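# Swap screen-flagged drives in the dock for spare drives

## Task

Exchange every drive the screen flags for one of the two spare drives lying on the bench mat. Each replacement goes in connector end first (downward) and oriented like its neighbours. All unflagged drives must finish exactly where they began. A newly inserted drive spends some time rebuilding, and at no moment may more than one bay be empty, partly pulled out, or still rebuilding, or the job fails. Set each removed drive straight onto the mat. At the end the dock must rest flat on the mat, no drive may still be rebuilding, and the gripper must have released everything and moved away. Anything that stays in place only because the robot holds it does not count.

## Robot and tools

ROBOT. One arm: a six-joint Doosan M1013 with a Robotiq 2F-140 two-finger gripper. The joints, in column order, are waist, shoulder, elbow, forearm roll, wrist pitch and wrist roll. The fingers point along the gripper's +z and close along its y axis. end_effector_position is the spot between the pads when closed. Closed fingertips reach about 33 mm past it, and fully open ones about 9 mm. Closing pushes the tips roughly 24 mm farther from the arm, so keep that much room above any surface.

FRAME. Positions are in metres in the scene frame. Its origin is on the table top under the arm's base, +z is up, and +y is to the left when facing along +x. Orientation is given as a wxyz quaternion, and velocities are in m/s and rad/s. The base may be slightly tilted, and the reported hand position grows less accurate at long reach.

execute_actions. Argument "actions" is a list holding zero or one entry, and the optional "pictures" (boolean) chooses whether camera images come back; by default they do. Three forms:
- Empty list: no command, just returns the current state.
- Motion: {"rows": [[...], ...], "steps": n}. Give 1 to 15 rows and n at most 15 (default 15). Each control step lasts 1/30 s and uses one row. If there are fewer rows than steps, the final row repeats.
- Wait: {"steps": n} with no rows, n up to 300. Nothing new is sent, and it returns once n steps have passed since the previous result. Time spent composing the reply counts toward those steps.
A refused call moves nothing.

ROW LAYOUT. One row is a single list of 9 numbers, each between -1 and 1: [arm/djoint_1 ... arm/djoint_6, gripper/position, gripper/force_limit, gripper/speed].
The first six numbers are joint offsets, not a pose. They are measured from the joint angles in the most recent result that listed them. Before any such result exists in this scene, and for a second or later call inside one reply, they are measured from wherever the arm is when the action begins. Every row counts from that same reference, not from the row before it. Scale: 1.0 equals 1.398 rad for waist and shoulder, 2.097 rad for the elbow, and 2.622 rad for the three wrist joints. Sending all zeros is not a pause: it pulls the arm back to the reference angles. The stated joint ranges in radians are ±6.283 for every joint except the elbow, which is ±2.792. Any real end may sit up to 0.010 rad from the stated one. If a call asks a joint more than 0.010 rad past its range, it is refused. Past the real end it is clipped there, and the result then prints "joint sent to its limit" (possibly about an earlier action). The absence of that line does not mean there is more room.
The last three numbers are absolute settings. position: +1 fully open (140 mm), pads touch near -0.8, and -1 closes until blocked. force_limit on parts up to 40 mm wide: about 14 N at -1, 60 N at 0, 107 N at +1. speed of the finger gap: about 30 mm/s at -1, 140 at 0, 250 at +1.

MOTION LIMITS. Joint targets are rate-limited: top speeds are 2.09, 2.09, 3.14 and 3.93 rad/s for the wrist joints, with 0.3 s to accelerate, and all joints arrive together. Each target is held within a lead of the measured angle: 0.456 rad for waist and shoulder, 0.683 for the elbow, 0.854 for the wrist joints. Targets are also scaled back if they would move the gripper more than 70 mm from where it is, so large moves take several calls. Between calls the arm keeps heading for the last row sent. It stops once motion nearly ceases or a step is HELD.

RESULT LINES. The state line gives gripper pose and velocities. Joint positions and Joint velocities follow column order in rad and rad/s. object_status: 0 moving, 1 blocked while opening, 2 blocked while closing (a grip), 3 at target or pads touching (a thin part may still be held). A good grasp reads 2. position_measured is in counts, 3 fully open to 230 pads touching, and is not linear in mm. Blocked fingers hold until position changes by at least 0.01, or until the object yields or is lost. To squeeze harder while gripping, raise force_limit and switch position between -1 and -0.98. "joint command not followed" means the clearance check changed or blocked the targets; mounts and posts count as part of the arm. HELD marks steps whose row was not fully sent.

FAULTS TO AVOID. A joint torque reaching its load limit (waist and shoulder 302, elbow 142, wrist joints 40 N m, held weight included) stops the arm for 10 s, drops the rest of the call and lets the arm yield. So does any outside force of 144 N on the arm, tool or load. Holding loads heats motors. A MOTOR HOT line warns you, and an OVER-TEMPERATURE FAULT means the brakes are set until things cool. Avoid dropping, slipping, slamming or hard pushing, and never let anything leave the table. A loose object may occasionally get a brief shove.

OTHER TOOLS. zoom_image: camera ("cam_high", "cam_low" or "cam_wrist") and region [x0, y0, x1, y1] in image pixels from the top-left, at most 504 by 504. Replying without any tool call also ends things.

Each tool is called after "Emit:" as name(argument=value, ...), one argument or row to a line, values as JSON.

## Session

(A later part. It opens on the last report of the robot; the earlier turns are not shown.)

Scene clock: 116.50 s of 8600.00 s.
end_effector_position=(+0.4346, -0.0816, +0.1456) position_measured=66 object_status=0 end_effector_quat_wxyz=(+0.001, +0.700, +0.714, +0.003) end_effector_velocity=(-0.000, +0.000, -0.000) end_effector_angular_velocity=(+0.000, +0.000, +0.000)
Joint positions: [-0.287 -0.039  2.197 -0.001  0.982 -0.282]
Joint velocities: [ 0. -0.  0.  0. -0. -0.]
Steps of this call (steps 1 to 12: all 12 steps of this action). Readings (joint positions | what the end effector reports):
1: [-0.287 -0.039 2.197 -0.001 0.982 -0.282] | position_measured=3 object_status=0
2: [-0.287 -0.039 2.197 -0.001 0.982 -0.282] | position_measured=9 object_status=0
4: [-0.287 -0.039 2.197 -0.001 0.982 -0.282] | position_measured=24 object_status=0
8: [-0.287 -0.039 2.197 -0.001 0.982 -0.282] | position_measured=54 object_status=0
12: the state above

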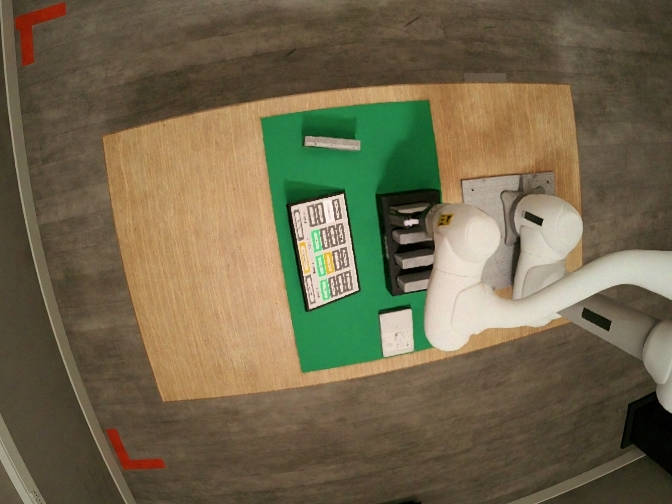

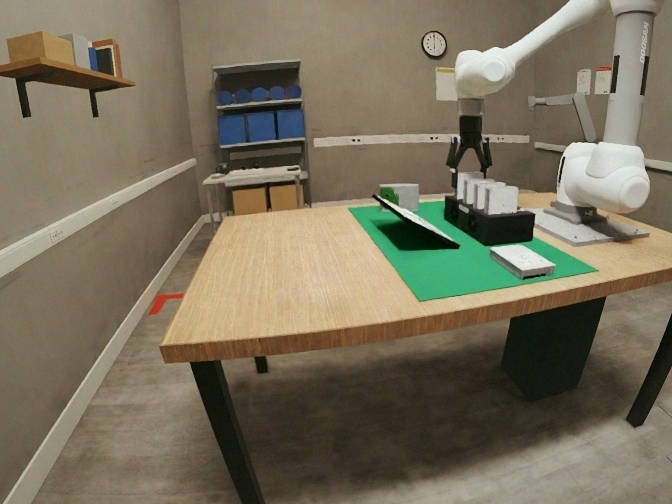

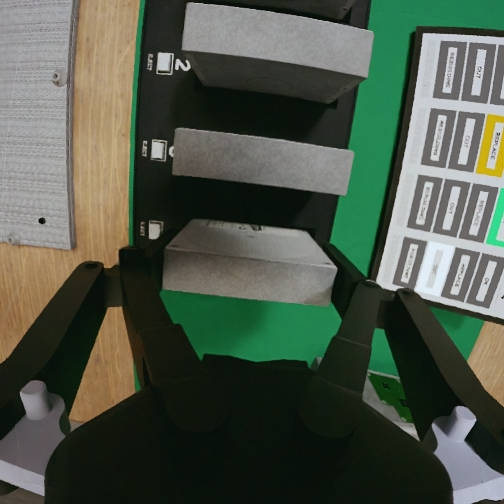

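Emit:
execute_actions(
  actions=[
    {"rows":[[0,0,0,0,0,0,-1,1,0]],"steps":12},
  ],
  pictures=false,
)

Emit:
execute_actions(
  actions=[
    {"rows":[[0,-0.013,-0.01,0,0.015,0,-1,1,0],[0,-0.013,-0.01,0,0.015,0,-1,1,0],[0,-0.013,-0.01,0,0.015,0,-1,1,0],[0,-0.027,-0.021,0,0.0311,0,-1,1,0],[0,-0.027,-0.021,0,0.0311,0,-1,1,0],[0,-0.027,-0.021,0,0.0311,0,-1,1,0],[0,-0.0505,-0.0429,0,0.0613,0,-1,1,0]],"steps":15},
  ],
  pictures=false,
)

Emit:
execute_actions(
  actions=[
    {"rows":[[0,-0.0353,-0.0528,0,0.0609,0,-1,1,0]],"steps":15},
  ],
)

Scene clock: 134.77 s of 8600.00 s.
end_effector_position=(+0.4346, -0.0816, +0.1455) position_measured=79 object_status=2 end_effector_quat_wxyz=(+0.001, +0.700, +0.714, +0.002) end_effector_velocity=(+0.000, +0.001, +0.000) end_effector_angular_velocity=(-0.000, +0.000, +0.001)
Joint positions: [-0.287 -0.039  2.198 -0.001  0.982 -0.282]
Joint velocities: [ 0.001 -0.     0.    -0.     0.     0.   ]
Steps of this call (steps 1 to 15: the robot went on to your last target; steps 16 to 536: nothing new was sent; steps 537 to 548: all 12 steps of this action). Readings (joint positions | what the end effector reports):
537: [-0.287 -0.039 2.197 -0.001 0.982 -0.282] | position_measured=66 object_status=0
538: [-0.287 -0.039 2.197 -0.001 0.982 -0.282] | position_measured=72 object_status=0
540: [-0.287 -0.039 2.198 -0.001 0.982 -0.282] | position_measured=79 object_status=0
544: [-0.287 -0.039 2.197 -0.001 0.982 -0.282] | position_measured=79 object_status=0
548: the state above

Scene clock: 135.27 s of 8600.00 s.
end_effector_position=(+0.4340, -0.0817, +0.2205) position_measured=79 object_status=2 end_effector_quat_wxyz=(+0.001, +0.700, +0.714, +0.002) end_effector_velocity=(+0.002, -0.000, +0.004) end_effector_angular_velocity=(-0.001, -0.004, +0.000)
Joint positions: [-0.287 -0.109  2.108 -0.001  1.143 -0.282]
Joint velocities: [ 0.    -0.002 -0.005  0.     0.004 -0.   ]
Steps of this call (steps 1 to 15: all 15 steps of this action). Readings (joint positions | what the end effector reports):
1: [-0.287 -0.039 2.197 -0.001 0.983 -0.282] | position_measured=79 object_status=2
2: [-0.287 -0.044 2.192 -0.001 0.995 -0.282] | position_measured=79 object_status=2
4: [-0.287 -0.056 2.178 -0.001 1.019 -0.282] | position_measured=79 object_status=2
8: [-0.287 -0.083 2.145 -0.001 1.079 -0.282] | position_measured=79 object_status=2
15: the state above

Scene clock: 135.77 s of 8600.00 s.
end_effector_position=(+0.4339, -0.0820, +0.3003) position_measured=79 object_status=2 end_effector_quat_wxyz=(+0.001, +0.700, +0.714, +0.002) end_effector_velocity=(-0.000, +0.001, +0.000) end_effector_angular_velocity=(+0.000, -0.001, +0.000)
Joint positions: [-0.287 -0.159  1.997 -0.001  1.302 -0.282]
Joint velocities: [ 0.001 -0.001 -0.     0.001  0.     0.   ]
Steps of this call (steps 1 to 15: all 15 steps of this action). Readings (joint positions | what the end effector reports):
1: [-0.287 -0.110 2.107 -0.001 1.144 -0.282] | position_measured=79 object_status=2
2: [-0.287 -0.113 2.099 -0.001 1.156 -0.282] | position_measured=79 object_status=2
4: [-0.287 -0.133 2.054 -0.001 1.221 -0.282] | position_measured=79 object_status=2
8: [-0.287 -0.159 1.998 -0.001 1.301 -0.282] | position_measured=79 object_status=2
15: the state above

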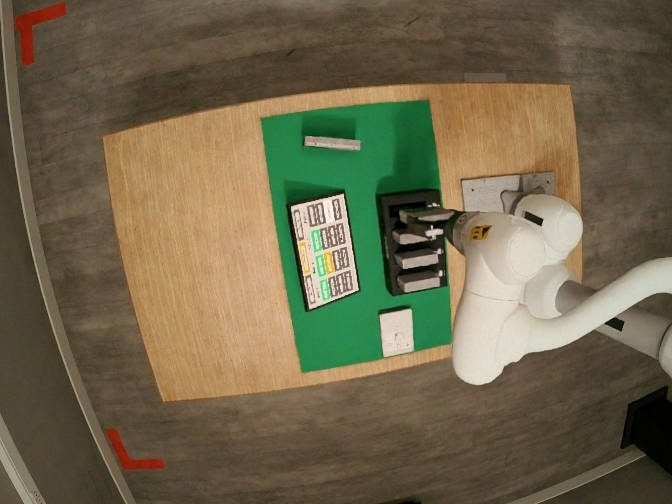

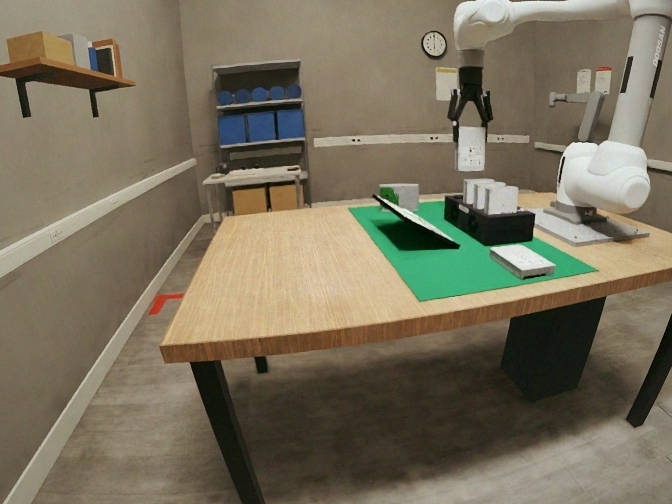

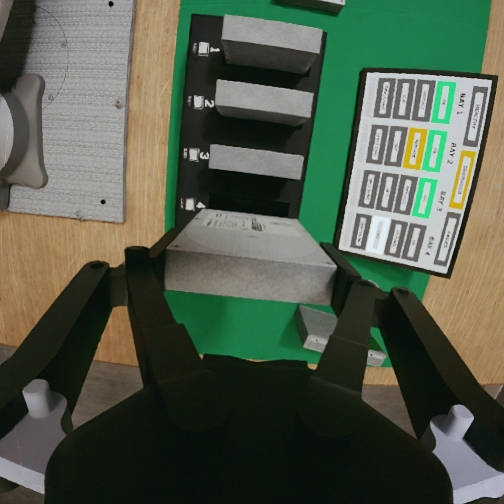

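Emit:
execute_actions(
  actions=[
    {"rows":[[0.4514,0.3453,-0.2515,0,0.0175,0.2407,-1,1,0]],"steps":15},
  ],
  pictures=false,
)

Emit:
execute_actions(
  actions=[
    {"steps":40},
  ],
  pictures=false,
)

Emit:
execute_actions(
  actions=[
    {"rows":[[0,0.0643,0.0848,0,-0.1021,0,-1,1,0]],"steps":15},
  ],
  pictures=false,
)

Emit:
execute_actions(
  actions=[
    {"steps":10},
  ],
)

Emit:
zoom_image(
  camera="cam_low",
  region=[380,180,540,310],
)

Scene clock: 145.27 s of 8600.00 s.
end_effector_position=(+0.5982, +0.0578, +0.3202) position_measured=79 object_status=2 end_effector_quat_wxyz=(+0.002, +0.711, +0.704, +0.003) end_effector_velocity=(+0.263, +0.430, -0.005) end_effector_angular_velocity=(+0.002, +0.007, +0.069)
Joint positions: [ 0.015  0.094  1.719 -0.001  1.326  0.05 ]
Joint velocities: [ 0.696  0.488 -0.526  0.002  0.045  0.627]
Steps of this call (steps 1 to 15: the robot went on to your last target; steps 16 to 270: nothing new was sent; steps 271 to 285: all 15 steps of this action). Readings (joint positions | what the end effector reports):
271: [-0.286 -0.158 1.996 -0.001 1.302 -0.281] | position_measured=79 object_status=2
272: [-0.280 -0.152 1.989 -0.001 1.303 -0.272] | position_measured=79 object_status=2
274: [-0.245 -0.117 1.948 -0.001 1.307 -0.223] | position_measured=79 object_status=2
278: [-0.151 -0.028 1.852 -0.001 1.315 -0.109] | position_measured=79 object_status=2
285: the state above

Scene clock: 146.60 s of 8600.00 s.
end_effector_position=(+0.6789, +0.2990, +0.3021) position_measured=79 object_status=2 end_effector_quat_wxyz=(+0.001, +0.700, +0.714, +0.002) end_effector_velocity=(-0.001, -0.000, -0.001) end_effector_angular_velocity=(-0.001, +0.001, -0.000)
Joint positions: [ 0.344  0.324  1.47  -0.001  1.348  0.349]
Joint velocities: [ 0.    -0.     0.002 -0.    -0.     0.001]
Steps of this call (steps 1 to 30: the robot went on to your last target; steps 31 to 40: nothing new was sent). Readings (joint positions | what the end effector reports):
1: [0.039 0.110 1.701 -0.001 1.328 0.071] | position_measured=79 object_status=2
2: [0.062 0.127 1.684 -0.001 1.329 0.093] | position_measured=79 object_status=2
4: [0.108 0.159 1.649 -0.001 1.333 0.134] | position_measured=79 object_status=2
8: [0.198 0.222 1.581 -0.001 1.338 0.216] | position_measured=79 object_status=2
40: the state above
The arm was judged still, so your last target was given up. Only a new action makes it travel on or press farther. Fingers that are still opening or closing keep moving.

Scene clock: 147.10 s of 8600.00 s.
end_effector_position=(+0.6796, +0.2994, +0.1426) position_measured=79 object_status=2 end_effector_quat_wxyz=(+0.001, +0.700, +0.714, +0.002) end_effector_velocity=(-0.001, +0.001, -0.003) end_effector_angular_velocity=(+0.000, -0.000, +0.000)
Joint positions: [ 0.344  0.414  1.647 -0.001  1.081  0.349]
Joint velocities: [ 0.002  0.001  0.003  0.    -0.005  0.001]
Steps of this call (steps 1 to 15: all 15 steps of this action). Readings (joint positions | what the end effector reports):
1: [0.344 0.325 1.470 -0.001 1.347 0.349] | position_measured=79 object_status=2
2: [0.344 0.328 1.477 -0.001 1.335 0.349] | position_measured=79 object_status=2
4: [0.344 0.349 1.519 -0.001 1.273 0.349] | position_measured=79 object_status=2
8: [0.344 0.392 1.604 -0.001 1.146 0.349] | position_measured=79 object_status=2
15: the state above

Scene clock: 147.43 s of 8600.00 s.
end_effector_position=(+0.6794, +0.2994, +0.1422) position_measured=79 object_status=2 end_effector_quat_wxyz=(+0.001, +0.700, +0.714, +0.002) end_effector_velocity=(+0.001, -0.000, +0.001) end_effector_angular_velocity=(-0.001, -0.002, +0.001)
Joint positions: [ 0.344  0.414  1.647 -0.001  1.081  0.349]
Joint velocities: [-0.    -0.    -0.001 -0.002 -0.    -0.   ]
Steps of this call (steps 1 to 10: the robot went on to your last target). Readings (joint positions | what the end effector reports):
1: [0.344 0.414 1.647 -0.001 1.081 0.349] | position_measured=79 object_status=2
2: [0.344 0.414 1.647 -0.001 1.081 0.349] | position_measured=79 object_status=2
4: [0.344 0.414 1.647 -0.001 1.081 0.349] | position_measured=79 object_status=2
8: [0.344 0.414 1.647 -0.001 1.081 0.349] | position_measured=79 object_status=2
10: the state above

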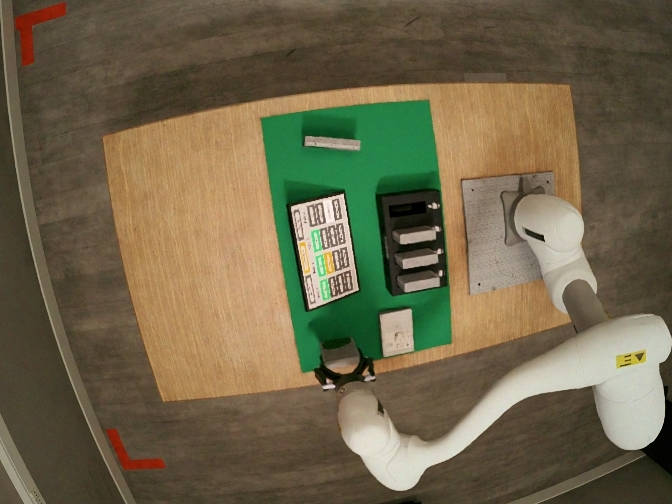

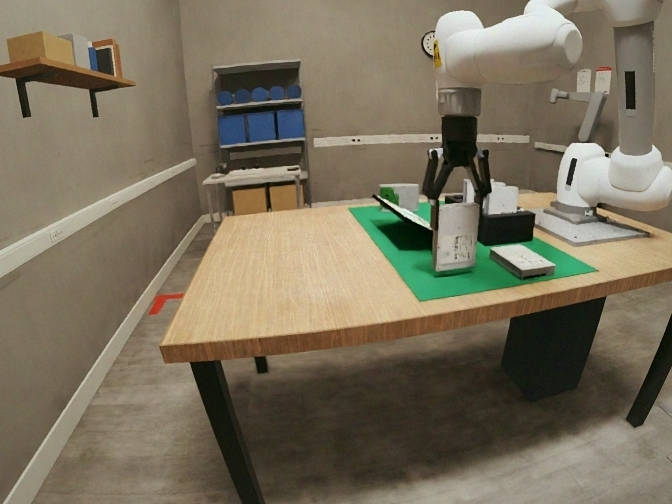

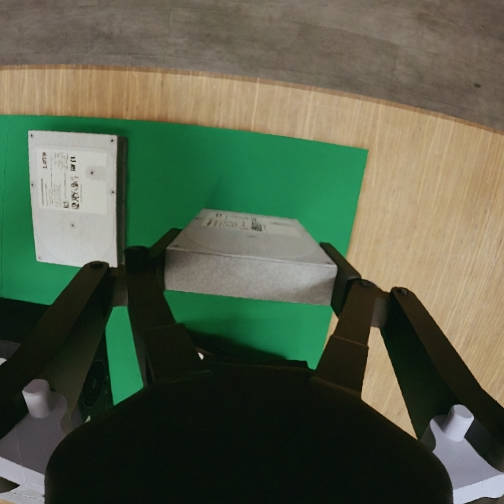

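Region (380, 180, 540, 310) of cam_low's 672x504 image, scaled by 3.150, with more detail than that image has; it fills the top 410 rows of this view, and the rest is white.

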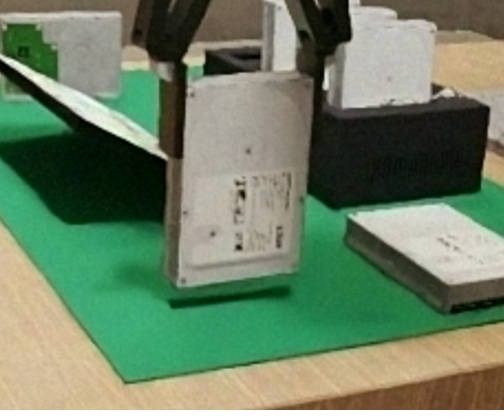

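Emit:
execute_actions(
  actions=[
    {"rows":[[0,0.0044,0.0033,0,-0.005,0,-1,1,0]],"steps":12},
  ],
)

Emit:
zoom_image(
  camera="cam_low",
  region=[410,230,510,300],
)

Scene clock: 152.83 s of 8600.00 s.
end_effector_position=(+0.6795, +0.2994, +0.1342) position_measured=79 object_status=2 end_effector_quat_wxyz=(+0.001, +0.700, +0.714, +0.002) end_effector_velocity=(+0.001, -0.001, -0.000) end_effector_angular_velocity=(-0.000, -0.000, -0.003)
Joint positions: [ 0.344  0.42   1.654 -0.001  1.067  0.349]
Joint velocities: [-0.002  0.    -0.    -0.001 -0.     0.001]
Steps of this call (steps 1 to 15: the robot went on to your last target; steps 16 to 150: nothing new was sent; steps 151 to 162: all 12 steps of this action). Readings (joint positions | what the end effector reports):
151: [0.344 0.415 1.648 -0.001 1.079 0.349] | position_measured=79 object_status=2
152: [0.344 0.417 1.651 -0.001 1.074 0.349] | position_measured=79 object_status=2
154: [0.344 0.420 1.654 -0.001 1.069 0.349] | position_measured=79 object_status=2
158: [0.344 0.420 1.654 -0.001 1.067 0.349] | position_measured=79 object_status=2
162: the state above

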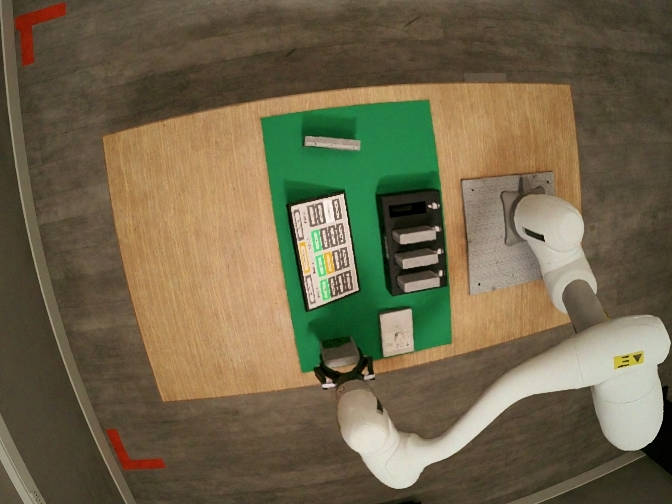

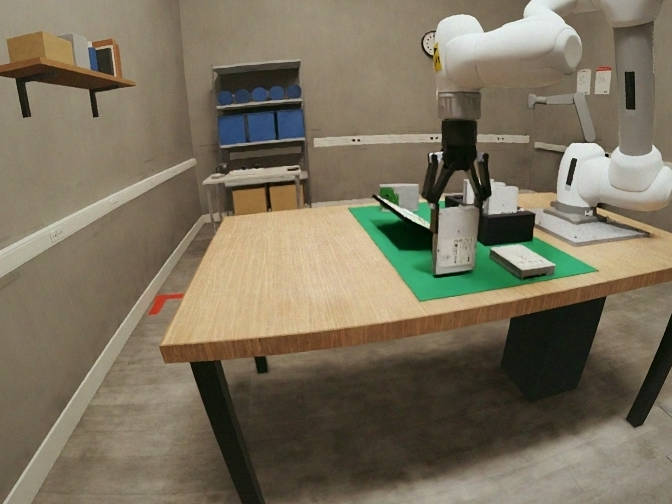

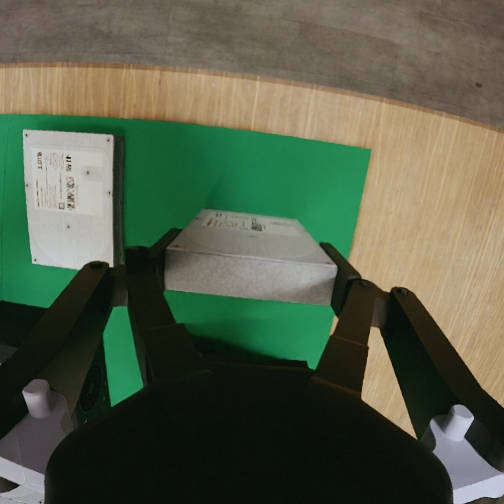

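Region (410, 230, 510, 300) of cam_low's 672x504 image, scaled by 5.040, with more detail than that image has; it fills the top 353 rows of this view, and the rest is white.

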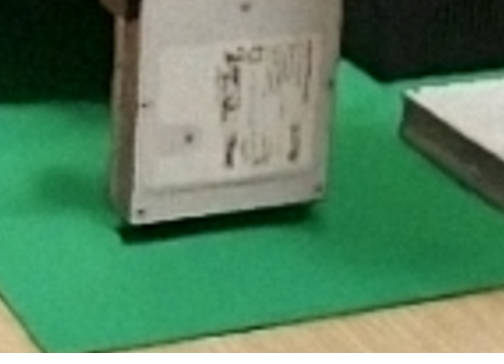

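Emit:
execute_actions(
  actions=[
    {"rows":[[0,0.0028,0.0021,0,-0.0032,0,-1,1,0]],"steps":10},
  ],
  pictures=false,
)

Emit:
execute_actions(
  actions=[
    {"rows":[[0,0,0,0,0,0,0.8,1,-0.5]],"steps":15},
  ],
  pictures=false,
)

Emit:
execute_actions(
  actions=[
    {"rows":[[0,-0.05,-0.055,0,0.07,0,0.8,1,0]],"steps":15},
  ],
  pictures=false,
)

Emit:
execute_actions(
  actions=[
    {"rows":[[0,-0.25,0.15,0,0,0,0,1,0]],"steps":15},
  ],
  pictures=false,
)

Emit:
execute_actions(
  actions=[
    {"steps":15},
  ],
  pictures=false,
)

Emit:
execute_actions(
  actions=[
    {"rows":[[-0.8026,0,0.1,0,-0.292,0,0,1,0]],"steps":15},
  ],
  pictures=false,
)

Emit:
execute_actions(
  actions=[
    {"steps":70},
  ],
)

Scene clock: 181.23 s of 8600.00 s.
end_effector_position=(+0.6795, +0.2994, +0.1292) position_measured=79 object_status=2 end_effector_quat_wxyz=(+0.001, +0.700, +0.714, +0.002) end_effector_velocity=(-0.001, +0.000, -0.001) end_effector_angular_velocity=(+0.000, +0.002, -0.000)
Joint positions: [ 0.344  0.424  1.659 -0.001  1.059  0.349]
Joint velocities: [ 0.     0.     0.002  0.001 -0.001  0.   ]
Steps of this call (steps 1 to 15: the robot went on to your last target; steps 16 to 842: nothing new was sent; steps 843 to 852: all 10 steps of this action). Readings (joint positions | what the end effector reports):
843: [0.344 0.421 1.655 -0.001 1.067 0.349] | position_measured=79 object_status=2
844: [0.344 0.422 1.656 -0.001 1.063 0.349] | position_measured=79 object_status=2
846: [0.344 0.424 1.659 -0.001 1.060 0.349] | position_measured=79 object_status=2
850: [0.344 0.424 1.659 -0.001 1.059 0.349] | position_measured=79 object_status=2
852: the state above

Scene clock: 181.73 s of 8600.00 s.
end_effector_position=(+0.6795, +0.2994, +0.1292) position_measured=28 object_status=0 end_effector_quat_wxyz=(+0.001, +0.700, +0.714, +0.002) end_effector_velocity=(+0.001, +0.000, +0.001) end_effector_angular_velocity=(-0.001, -0.002, +0.001)
Joint positions: [ 0.344  0.424  1.659 -0.001  1.059  0.349]
Joint velocities: [ 0.001 -0.    -0.001 -0.001  0.     0.   ]
Steps of this call (steps 1 to 15: all 15 steps of this action). Readings (joint positions | what the end effector reports):
1: [0.344 0.424 1.659 -0.001 1.059 0.349] | position_measured=79 object_status=0
2: [0.344 0.424 1.659 -0.001 1.059 0.349] | position_measured=79 object_status=0
4: [0.344 0.424 1.659 -0.001 1.059 0.349] | position_measured=67 object_status=0
8: [0.344 0.424 1.659 -0.001 1.059 0.349] | position_measured=48 object_status=0
15: the state above

Scene clock: 182.23 s of 8600.00 s.
end_effector_position=(+0.6814, +0.3001, +0.2399) position_measured=28 object_status=3 end_effector_quat_wxyz=(+0.001, +0.700, +0.714, +0.003) end_effector_velocity=(-0.000, +0.001, +0.002) end_effector_angular_velocity=(+0.001, -0.001, +0.000)
Joint positions: [ 0.344  0.354  1.544 -0.001  1.242  0.349]
Joint velocities: [ 0.001 -0.002 -0.001  0.001  0.001  0.001]
Steps of this call (steps 1 to 15: all 15 steps of this action). Readings (joint positions | what the end effector reports):
1: [0.344 0.424 1.658 -0.001 1.060 0.349] | position_measured=28 object_status=0
2: [0.344 0.420 1.652 -0.001 1.072 0.349] | position_measured=28 object_status=0
4: [0.344 0.396 1.612 -0.001 1.134 0.349] | position_measured=28 object_status=3
8: [0.344 0.357 1.548 -0.001 1.234 0.349] | position_measured=28 object_status=3
15: the state above

Scene clock: 182.73 s of 8600.00 s.
end_effector_position=(+0.5086, +0.2333, +0.2953) position_measured=128 object_status=0 end_effector_quat_wxyz=(+0.008, +0.700, +0.714, +0.018) end_effector_velocity=(-0.228, -0.088, +0.028) end_effector_angular_velocity=(+0.016, -0.040, -0.001)
Joint positions: [ 0.344  0.022  1.843 -0.001  1.243  0.349]
Joint velocities: [-0.    -0.429  0.385  0.001  0.001  0.   ]
Steps of this call (steps 1 to 15: all 15 steps of this action). Readings (joint positions | what the end effector reports):
1: [0.344 0.354 1.544 -0.001 1.242 0.349] | position_measured=28 object_status=0
2: [0.344 0.347 1.550 -0.001 1.242 0.349] | position_measured=33 object_status=0
4: [0.344 0.312 1.583 -0.001 1.242 0.349] | position_measured=48 object_status=0
8: [0.344 0.199 1.684 -0.001 1.243 0.349] | position_measured=79 object_status=0
15: the state above

Scene clock: 183.23 s of 8600.00 s.
end_effector_position=(+0.4996, +0.2298, +0.2962) position_measured=129 object_status=3 end_effector_quat_wxyz=(+0.009, +0.700, +0.714, +0.019) end_effector_velocity=(-0.000, -0.001, -0.001) end_effector_angular_velocity=(-0.000, +0.002, -0.002)
Joint positions: [ 0.344  0.005  1.858 -0.001  1.243  0.349]
Joint velocities: [-0.001  0.     0.002  0.    -0.001  0.001]
Steps of this call (steps 1 to 15: the robot went on to your last target). Readings (joint positions | what the end effector reports):
1: [0.344 0.010 1.853 -0.001 1.243 0.349] | position_measured=129 object_status=0
2: [0.344 0.006 1.857 -0.001 1.243 0.349] | position_measured=129 object_status=0
4: [0.344 0.005 1.858 -0.001 1.243 0.349] | position_measured=129 object_status=0
8: [0.344 0.005 1.858 -0.001 1.243 0.349] | position_measured=129 object_status=3
15: the state above

Scene clock: 183.73 s of 8600.00 s.
end_effector_position=(+0.6225, +0.0639, +0.2555) position_measured=129 object_status=3 end_effector_quat_wxyz=(+0.093, +0.793, +0.585, +0.141) end_effector_velocity=(+0.155, -0.461, -0.040) end_effector_angular_velocity=(+0.028, -0.462, -0.749)
Joint positions: [ 0.023  0.005  1.971 -0.001  0.831  0.349]
Joint velocities: [-0.748  0.     0.175  0.002 -0.639 -0.   ]
Steps of this call (steps 1 to 15: all 15 steps of this action). Readings (joint positions | what the end effector reports):
1: [0.343 0.005 1.858 -0.001 1.241 0.349] | position_measured=129 object_status=3
2: [0.337 0.005 1.861 -0.001 1.231 0.349] | position_measured=129 object_status=3
4: [0.302 0.005 1.878 -0.001 1.171 0.349] | position_measured=129 object_status=3
8: [0.200 0.005 1.919 -0.001 1.020 0.349] | position_measured=129 object_status=3
15: the state above

Scene clock: 186.07 s of 8600.00 s.
end_effector_position=(+0.5175, -0.4396, +0.2432) position_measured=129 object_status=3 end_effector_quat_wxyz=(+0.243, +0.930, +0.222, +0.163) end_effector_velocity=(-0.001, +0.001, -0.001) end_effector_angular_velocity=(+0.001, +0.001, +0.000)
Joint positions: [-0.778  0.005  2.068 -0.001  0.477  0.349]
Joint velocities: [ 0.    -0.     0.002 -0.001 -0.     0.   ]
Steps of this call (steps 1 to 60: the robot went on to your last target; steps 61 to 70: nothing new was sent). Readings (joint positions | what the end effector reports):
1: [-0.002 0.005 1.977 -0.001 0.810 0.349] | position_measured=129 object_status=3
2: [-0.027 0.005 1.982 -0.001 0.790 0.349] | position_measured=129 object_status=3
4: [-0.078 0.005 1.992 -0.001 0.754 0.349] | position_measured=129 object_status=3
8: [-0.179 0.005 2.008 -0.001 0.694 0.349] | position_measured=129 object_status=3
70: the state above
The arm was judged still, so your last target was given up. Only a new action makes it travel on or press farther. Fingers that are still opening or closing keep moving.

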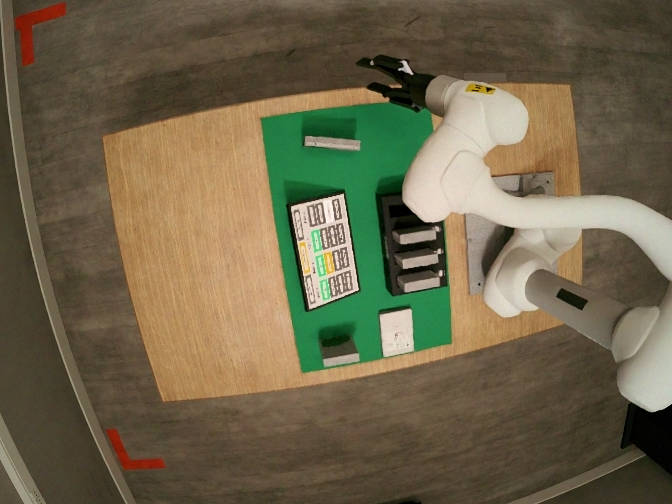

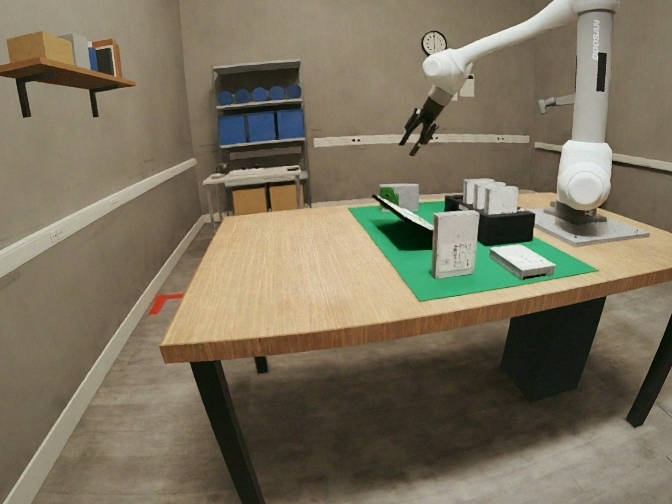

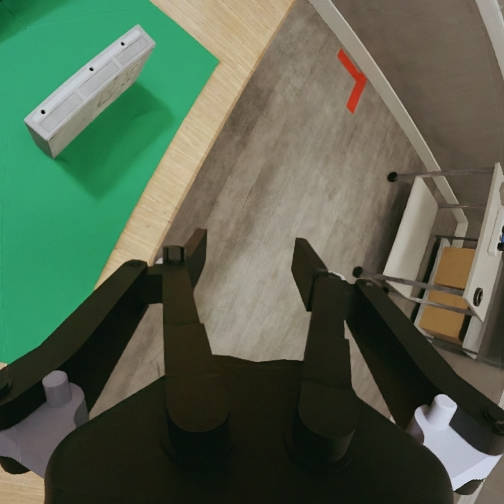

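Emit:
execute_actions(
  actions=[
    {"rows":[[0,0.004,0,0.7233,0,-0.4037,0,1,0]],"steps":15},
  ],
  pictures=false,
)

Emit:
execute_actions(
  actions=[
    {"steps":30},
  ],
  pictures=false,
)

Emit:
execute_actions(
  actions=[
    {"rows":[[0,0,0.166,0,0,0,0,1,0]],"steps":15},
  ],
  pictures=false,
)

Emit:
execute_actions(
  actions=[
    {"steps":15},
  ],
)

Scene clock: 191.77 s of 8600.00 s.
end_effector_position=(+0.6277, -0.3699, +0.2997) position_measured=129 object_status=3 end_effector_quat_wxyz=(+0.187, +0.882, +0.219, +0.372) end_effector_velocity=(+0.258, +0.050, +0.275) end_effector_angular_velocity=(+0.839, -1.319, -0.532)
Joint positions: [-0.778  0.009  2.068  0.976  0.477 -0.428]
Joint velocities: [-0.001  0.005  0.001  2.508 -0.    -1.043]
Steps of this call (steps 1 to 156: nothing new was sent; steps 157 to 171: all 15 steps of this action). Readings (joint positions | what the end effector reports):
157: [-0.778 0.005 2.068 0.001 0.477 0.348] | position_measured=129 object_status=3
158: [-0.778 0.005 2.068 0.013 0.477 0.336] | position_measured=129 object_status=3
160: [-0.778 0.005 2.068 0.080 0.477 0.269] | position_measured=129 object_status=3
164: [-0.778 0.007 2.068 0.376 0.477 -0.027] | position_measured=129 object_status=3
171: the state above

Scene clock: 192.77 s of 8600.00 s.
end_effector_position=(+0.6874, -0.4016, +0.4163) position_measured=129 object_status=3 end_effector_quat_wxyz=(+0.137, +0.805, -0.036, +0.576) end_effector_velocity=(-0.000, +0.001, -0.002) end_effector_angular_velocity=(+0.001, +0.001, +0.001)
Joint positions: [-0.778  0.01   2.068  1.896  0.477 -0.71 ]
Joint velocities: [ 0.001 -0.     0.002  0.001 -0.    -0.001]
Steps of this call (steps 1 to 30: the robot went on to your last target). Readings (joint positions | what the end effector reports):
1: [-0.778 0.009 2.068 1.062 0.477 -0.461] | position_measured=129 object_status=3
2: [-0.778 0.009 2.068 1.147 0.477 -0.491] | position_measured=129 object_status=3
4: [-0.778 0.010 2.068 1.318 0.477 -0.542] | position_measured=129 object_status=3
8: [-0.778 0.010 2.068 1.654 0.477 -0.640] | position_measured=129 object_status=3
30: the state above
The arm was judged still, so your last target was given up. Only a new action makes it travel on or press farther. Fingers that are still opening or closing keep moving.

Scene clock: 193.27 s of 8600.00 s.
end_effector_position=(+0.5787, -0.2983, +0.1988) position_measured=129 object_status=3 end_effector_quat_wxyz=(+0.054, +0.875, -0.080, +0.474) end_effector_velocity=(-0.273, +0.259, -0.397) end_effector_angular_velocity=(+0.436, +0.466, +0.004)
Joint positions: [-0.778  0.01   2.378  1.896  0.477 -0.71 ]
Joint velocities: [ 0.    -0.     0.639  0.001 -0.    -0.002]
Steps of this call (steps 1 to 15: all 15 steps of this action). Readings (joint positions | what the end effector reports):
1: [-0.778 0.010 2.069 1.896 0.477 -0.710] | position_measured=129 object_status=3
2: [-0.778 0.010 2.077 1.896 0.477 -0.710] | position_measured=129 object_status=3
4: [-0.778 0.010 2.125 1.896 0.477 -0.710] | position_measured=129 object_status=3
8: [-0.778 0.010 2.217 1.896 0.477 -0.710] | position_measured=129 object_status=3
15: the state above

Scene clock: 193.77 s of 8600.00 s.
end_effector_position=(+0.5621, -0.2825, +0.1755) position_measured=129 object_status=3 end_effector_quat_wxyz=(+0.043, +0.882, -0.086, +0.461) end_effector_velocity=(+0.001, -0.000, +0.001) end_effector_angular_velocity=(-0.001, -0.001, +0.001)
Joint positions: [-0.778  0.01   2.416  1.896  0.477 -0.71 ]
Joint velocities: [ 0.    -0.    -0.002 -0.001  0.     0.   ]
Steps of this call (steps 1 to 15: the robot went on to your last target). Readings (joint positions | what the end effector reports):
1: [-0.778 0.010 2.397 1.896 0.477 -0.710] | position_measured=129 object_status=3
2: [-0.778 0.010 2.409 1.896 0.477 -0.710] | position_measured=129 object_status=3
4: [-0.778 0.010 2.415 1.896 0.477 -0.710] | position_measured=129 object_status=3
8: [-0.778 0.010 2.416 1.896 0.477 -0.710] | position_measured=129 object_status=3
15: the state above

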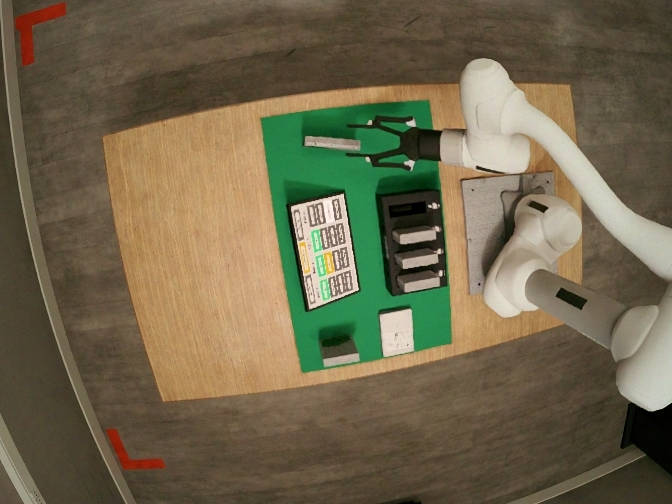

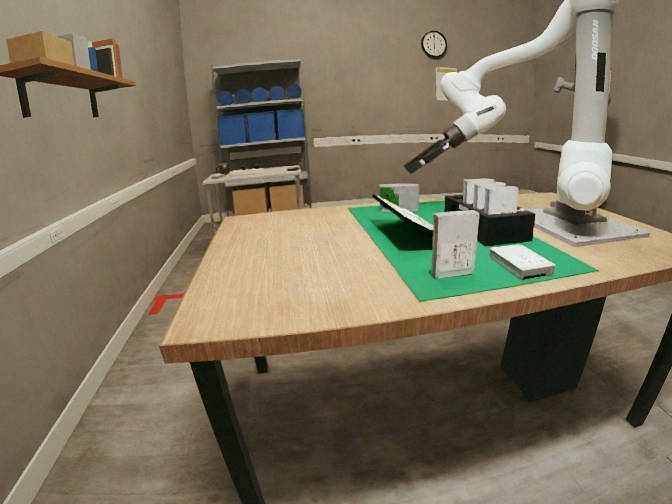

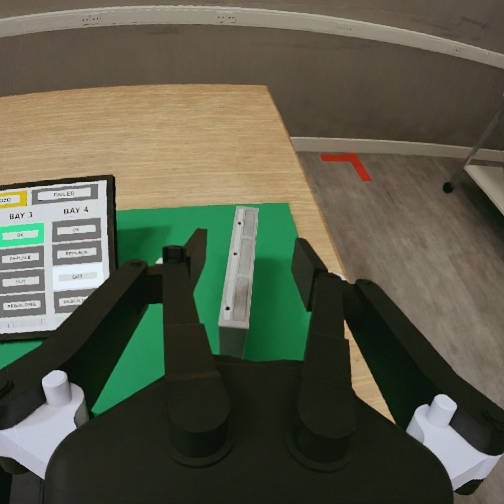

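Emit:
execute_actions(
  actions=[
    {"rows":[[0.005,0.1518,0.032,0.1524,0.0551,-0.1772,0,1,0]],"steps":15},
  ],
  pictures=false,
)

Emit:
execute_actions(
  actions=[
    {"steps":10},
  ],
)

Emit:
zoom_image(
  camera="cam_low",
  region=[360,140,500,230],
)

Scene clock: 198.87 s of 8600.00 s.
end_effector_position=(+0.5646, -0.2780, +0.0759) position_measured=129 object_status=3 end_effector_quat_wxyz=(+0.041, +0.882, -0.082, +0.462) end_effector_velocity=(+0.001, -0.001, -0.000) end_effector_angular_velocity=(-0.001, -0.001, -0.002)
Joint positions: [-0.771  0.222  2.483  2.295  0.621 -1.174]
Joint velocities: [ 0.     0.002 -0.001  0.006  0.001 -0.005]
Steps of this call (steps 1 to 15: the robot went on to your last target; steps 16 to 138: nothing new was sent; steps 139 to 153: all 15 steps of this action). Readings (joint positions | what the end effector reports):
139: [-0.778 0.011 2.416 1.896 0.478 -0.711] | position_measured=129 object_status=3
140: [-0.778 0.016 2.418 1.907 0.481 -0.723] | position_measured=129 object_status=3
142: [-0.777 0.046 2.427 1.964 0.502 -0.790] | position_measured=129 object_status=3
146: [-0.773 0.163 2.465 2.183 0.581 -1.043] | position_measured=129 object_status=3
153: the state above

Scene clock: 199.20 s of 8600.00 s.
end_effector_position=(+0.5646, -0.2780, +0.0757) position_measured=129 object_status=3 end_effector_quat_wxyz=(+0.041, +0.882, -0.083, +0.461) end_effector_velocity=(+0.000, -0.001, +0.001) end_effector_angular_velocity=(+0.001, -0.002, -0.002)
Joint positions: [-0.771  0.223  2.483  2.295  0.621 -1.174]
Joint velocities: [-0.    -0.    -0.001  0.002  0.     0.001]
Steps of this call (steps 1 to 10: the robot went on to your last target). Readings (joint positions | what the end effector reports):
1: [-0.771 0.222 2.483 2.295 0.621 -1.174] | position_measured=129 object_status=3
2: [-0.771 0.222 2.483 2.295 0.621 -1.174] | position_measured=129 object_status=3
4: [-0.771 0.223 2.483 2.295 0.621 -1.174] | position_measured=129 object_status=3
8: [-0.771 0.223 2.483 2.295 0.621 -1.174] | position_measured=129 object_status=3
10: the state above

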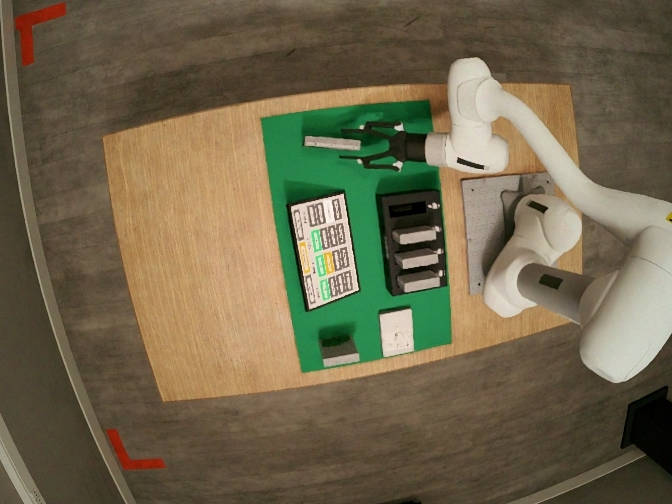

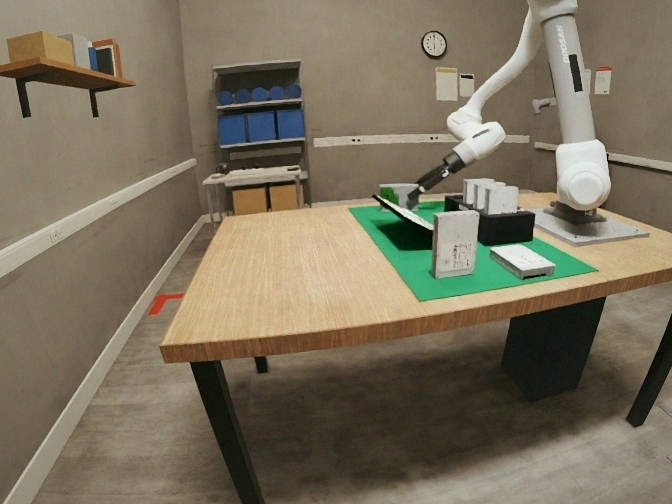

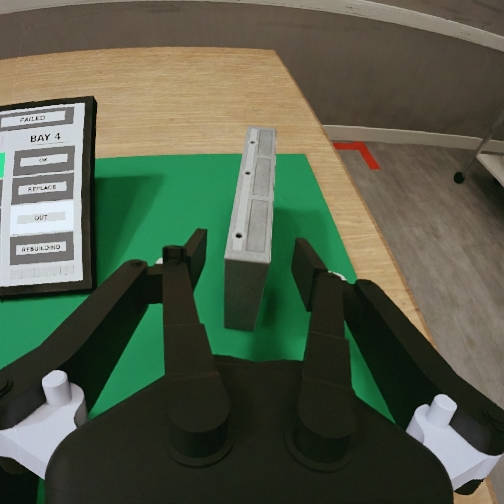

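Region (360, 140, 500, 230) of cam_low's 672x504 image, scaled by 3.600, with more detail than that image has; it fills the top 324 rows of this view, and the rest is white.

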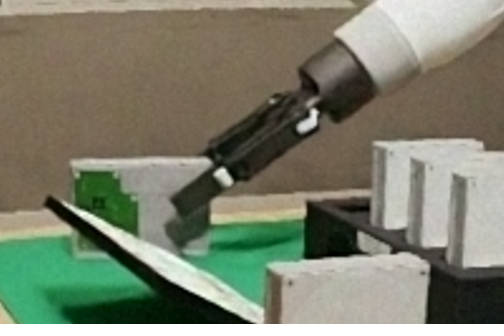

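Emit:
execute_actions(
  actions=[
    {"rows":[[0.0102,0.0067,-0.0071,0.0049,-0.0031,0,-0.35,1,0]],"steps":15},
  ],
)

Scene clock: 206.47 s of 8600.00 s.
end_effector_position=(+0.5741, -0.2794, +0.0758) position_measured=173 object_status=3 end_effector_quat_wxyz=(+0.041, +0.882, -0.082, +0.461) end_effector_velocity=(-0.000, +0.001, -0.000) end_effector_angular_velocity=(+0.001, +0.000, +0.001)
Joint positions: [-0.757  0.232  2.468  2.308  0.613 -1.174]
Joint velocities: [ 0.    -0.     0.    -0.002  0.     0.002]
Steps of this call (steps 1 to 15: the robot went on to your last target; steps 16 to 203: nothing new was sent; steps 204 to 218: all 15 steps of this action). Readings (joint positions | what the end effector reports):
204: [-0.771 0.223 2.483 2.296 0.621 -1.174] | position_measured=129 object_status=0
205: [-0.766 0.226 2.478 2.300 0.619 -1.174] | position_measured=134 object_status=0
207: [-0.758 0.231 2.470 2.307 0.614 -1.174] | position_measured=149 object_status=0
211: [-0.757 0.232 2.468 2.308 0.613 -1.174] | position_measured=173 object_status=0
218: the state above

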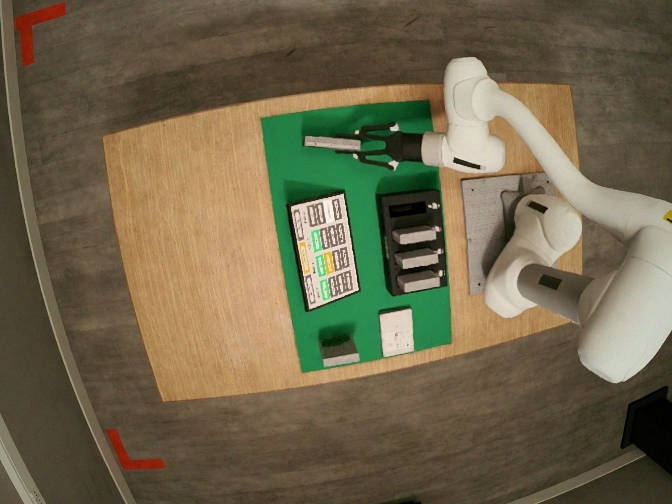

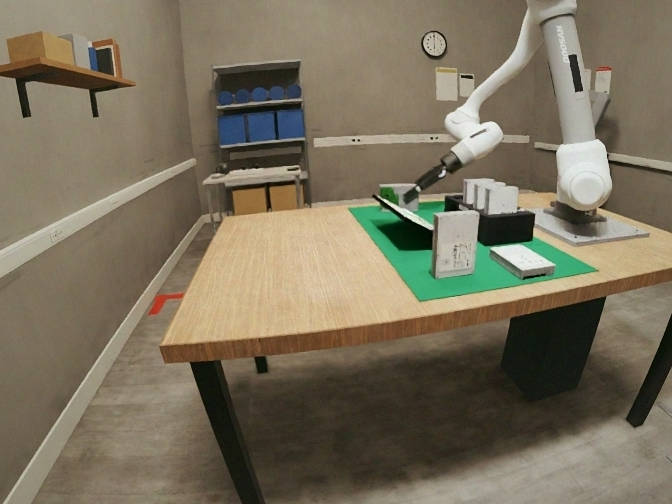

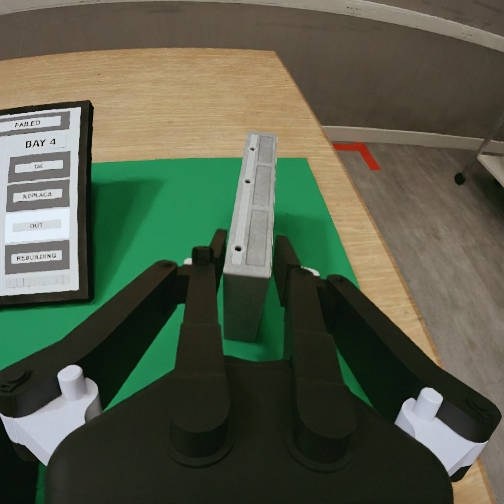

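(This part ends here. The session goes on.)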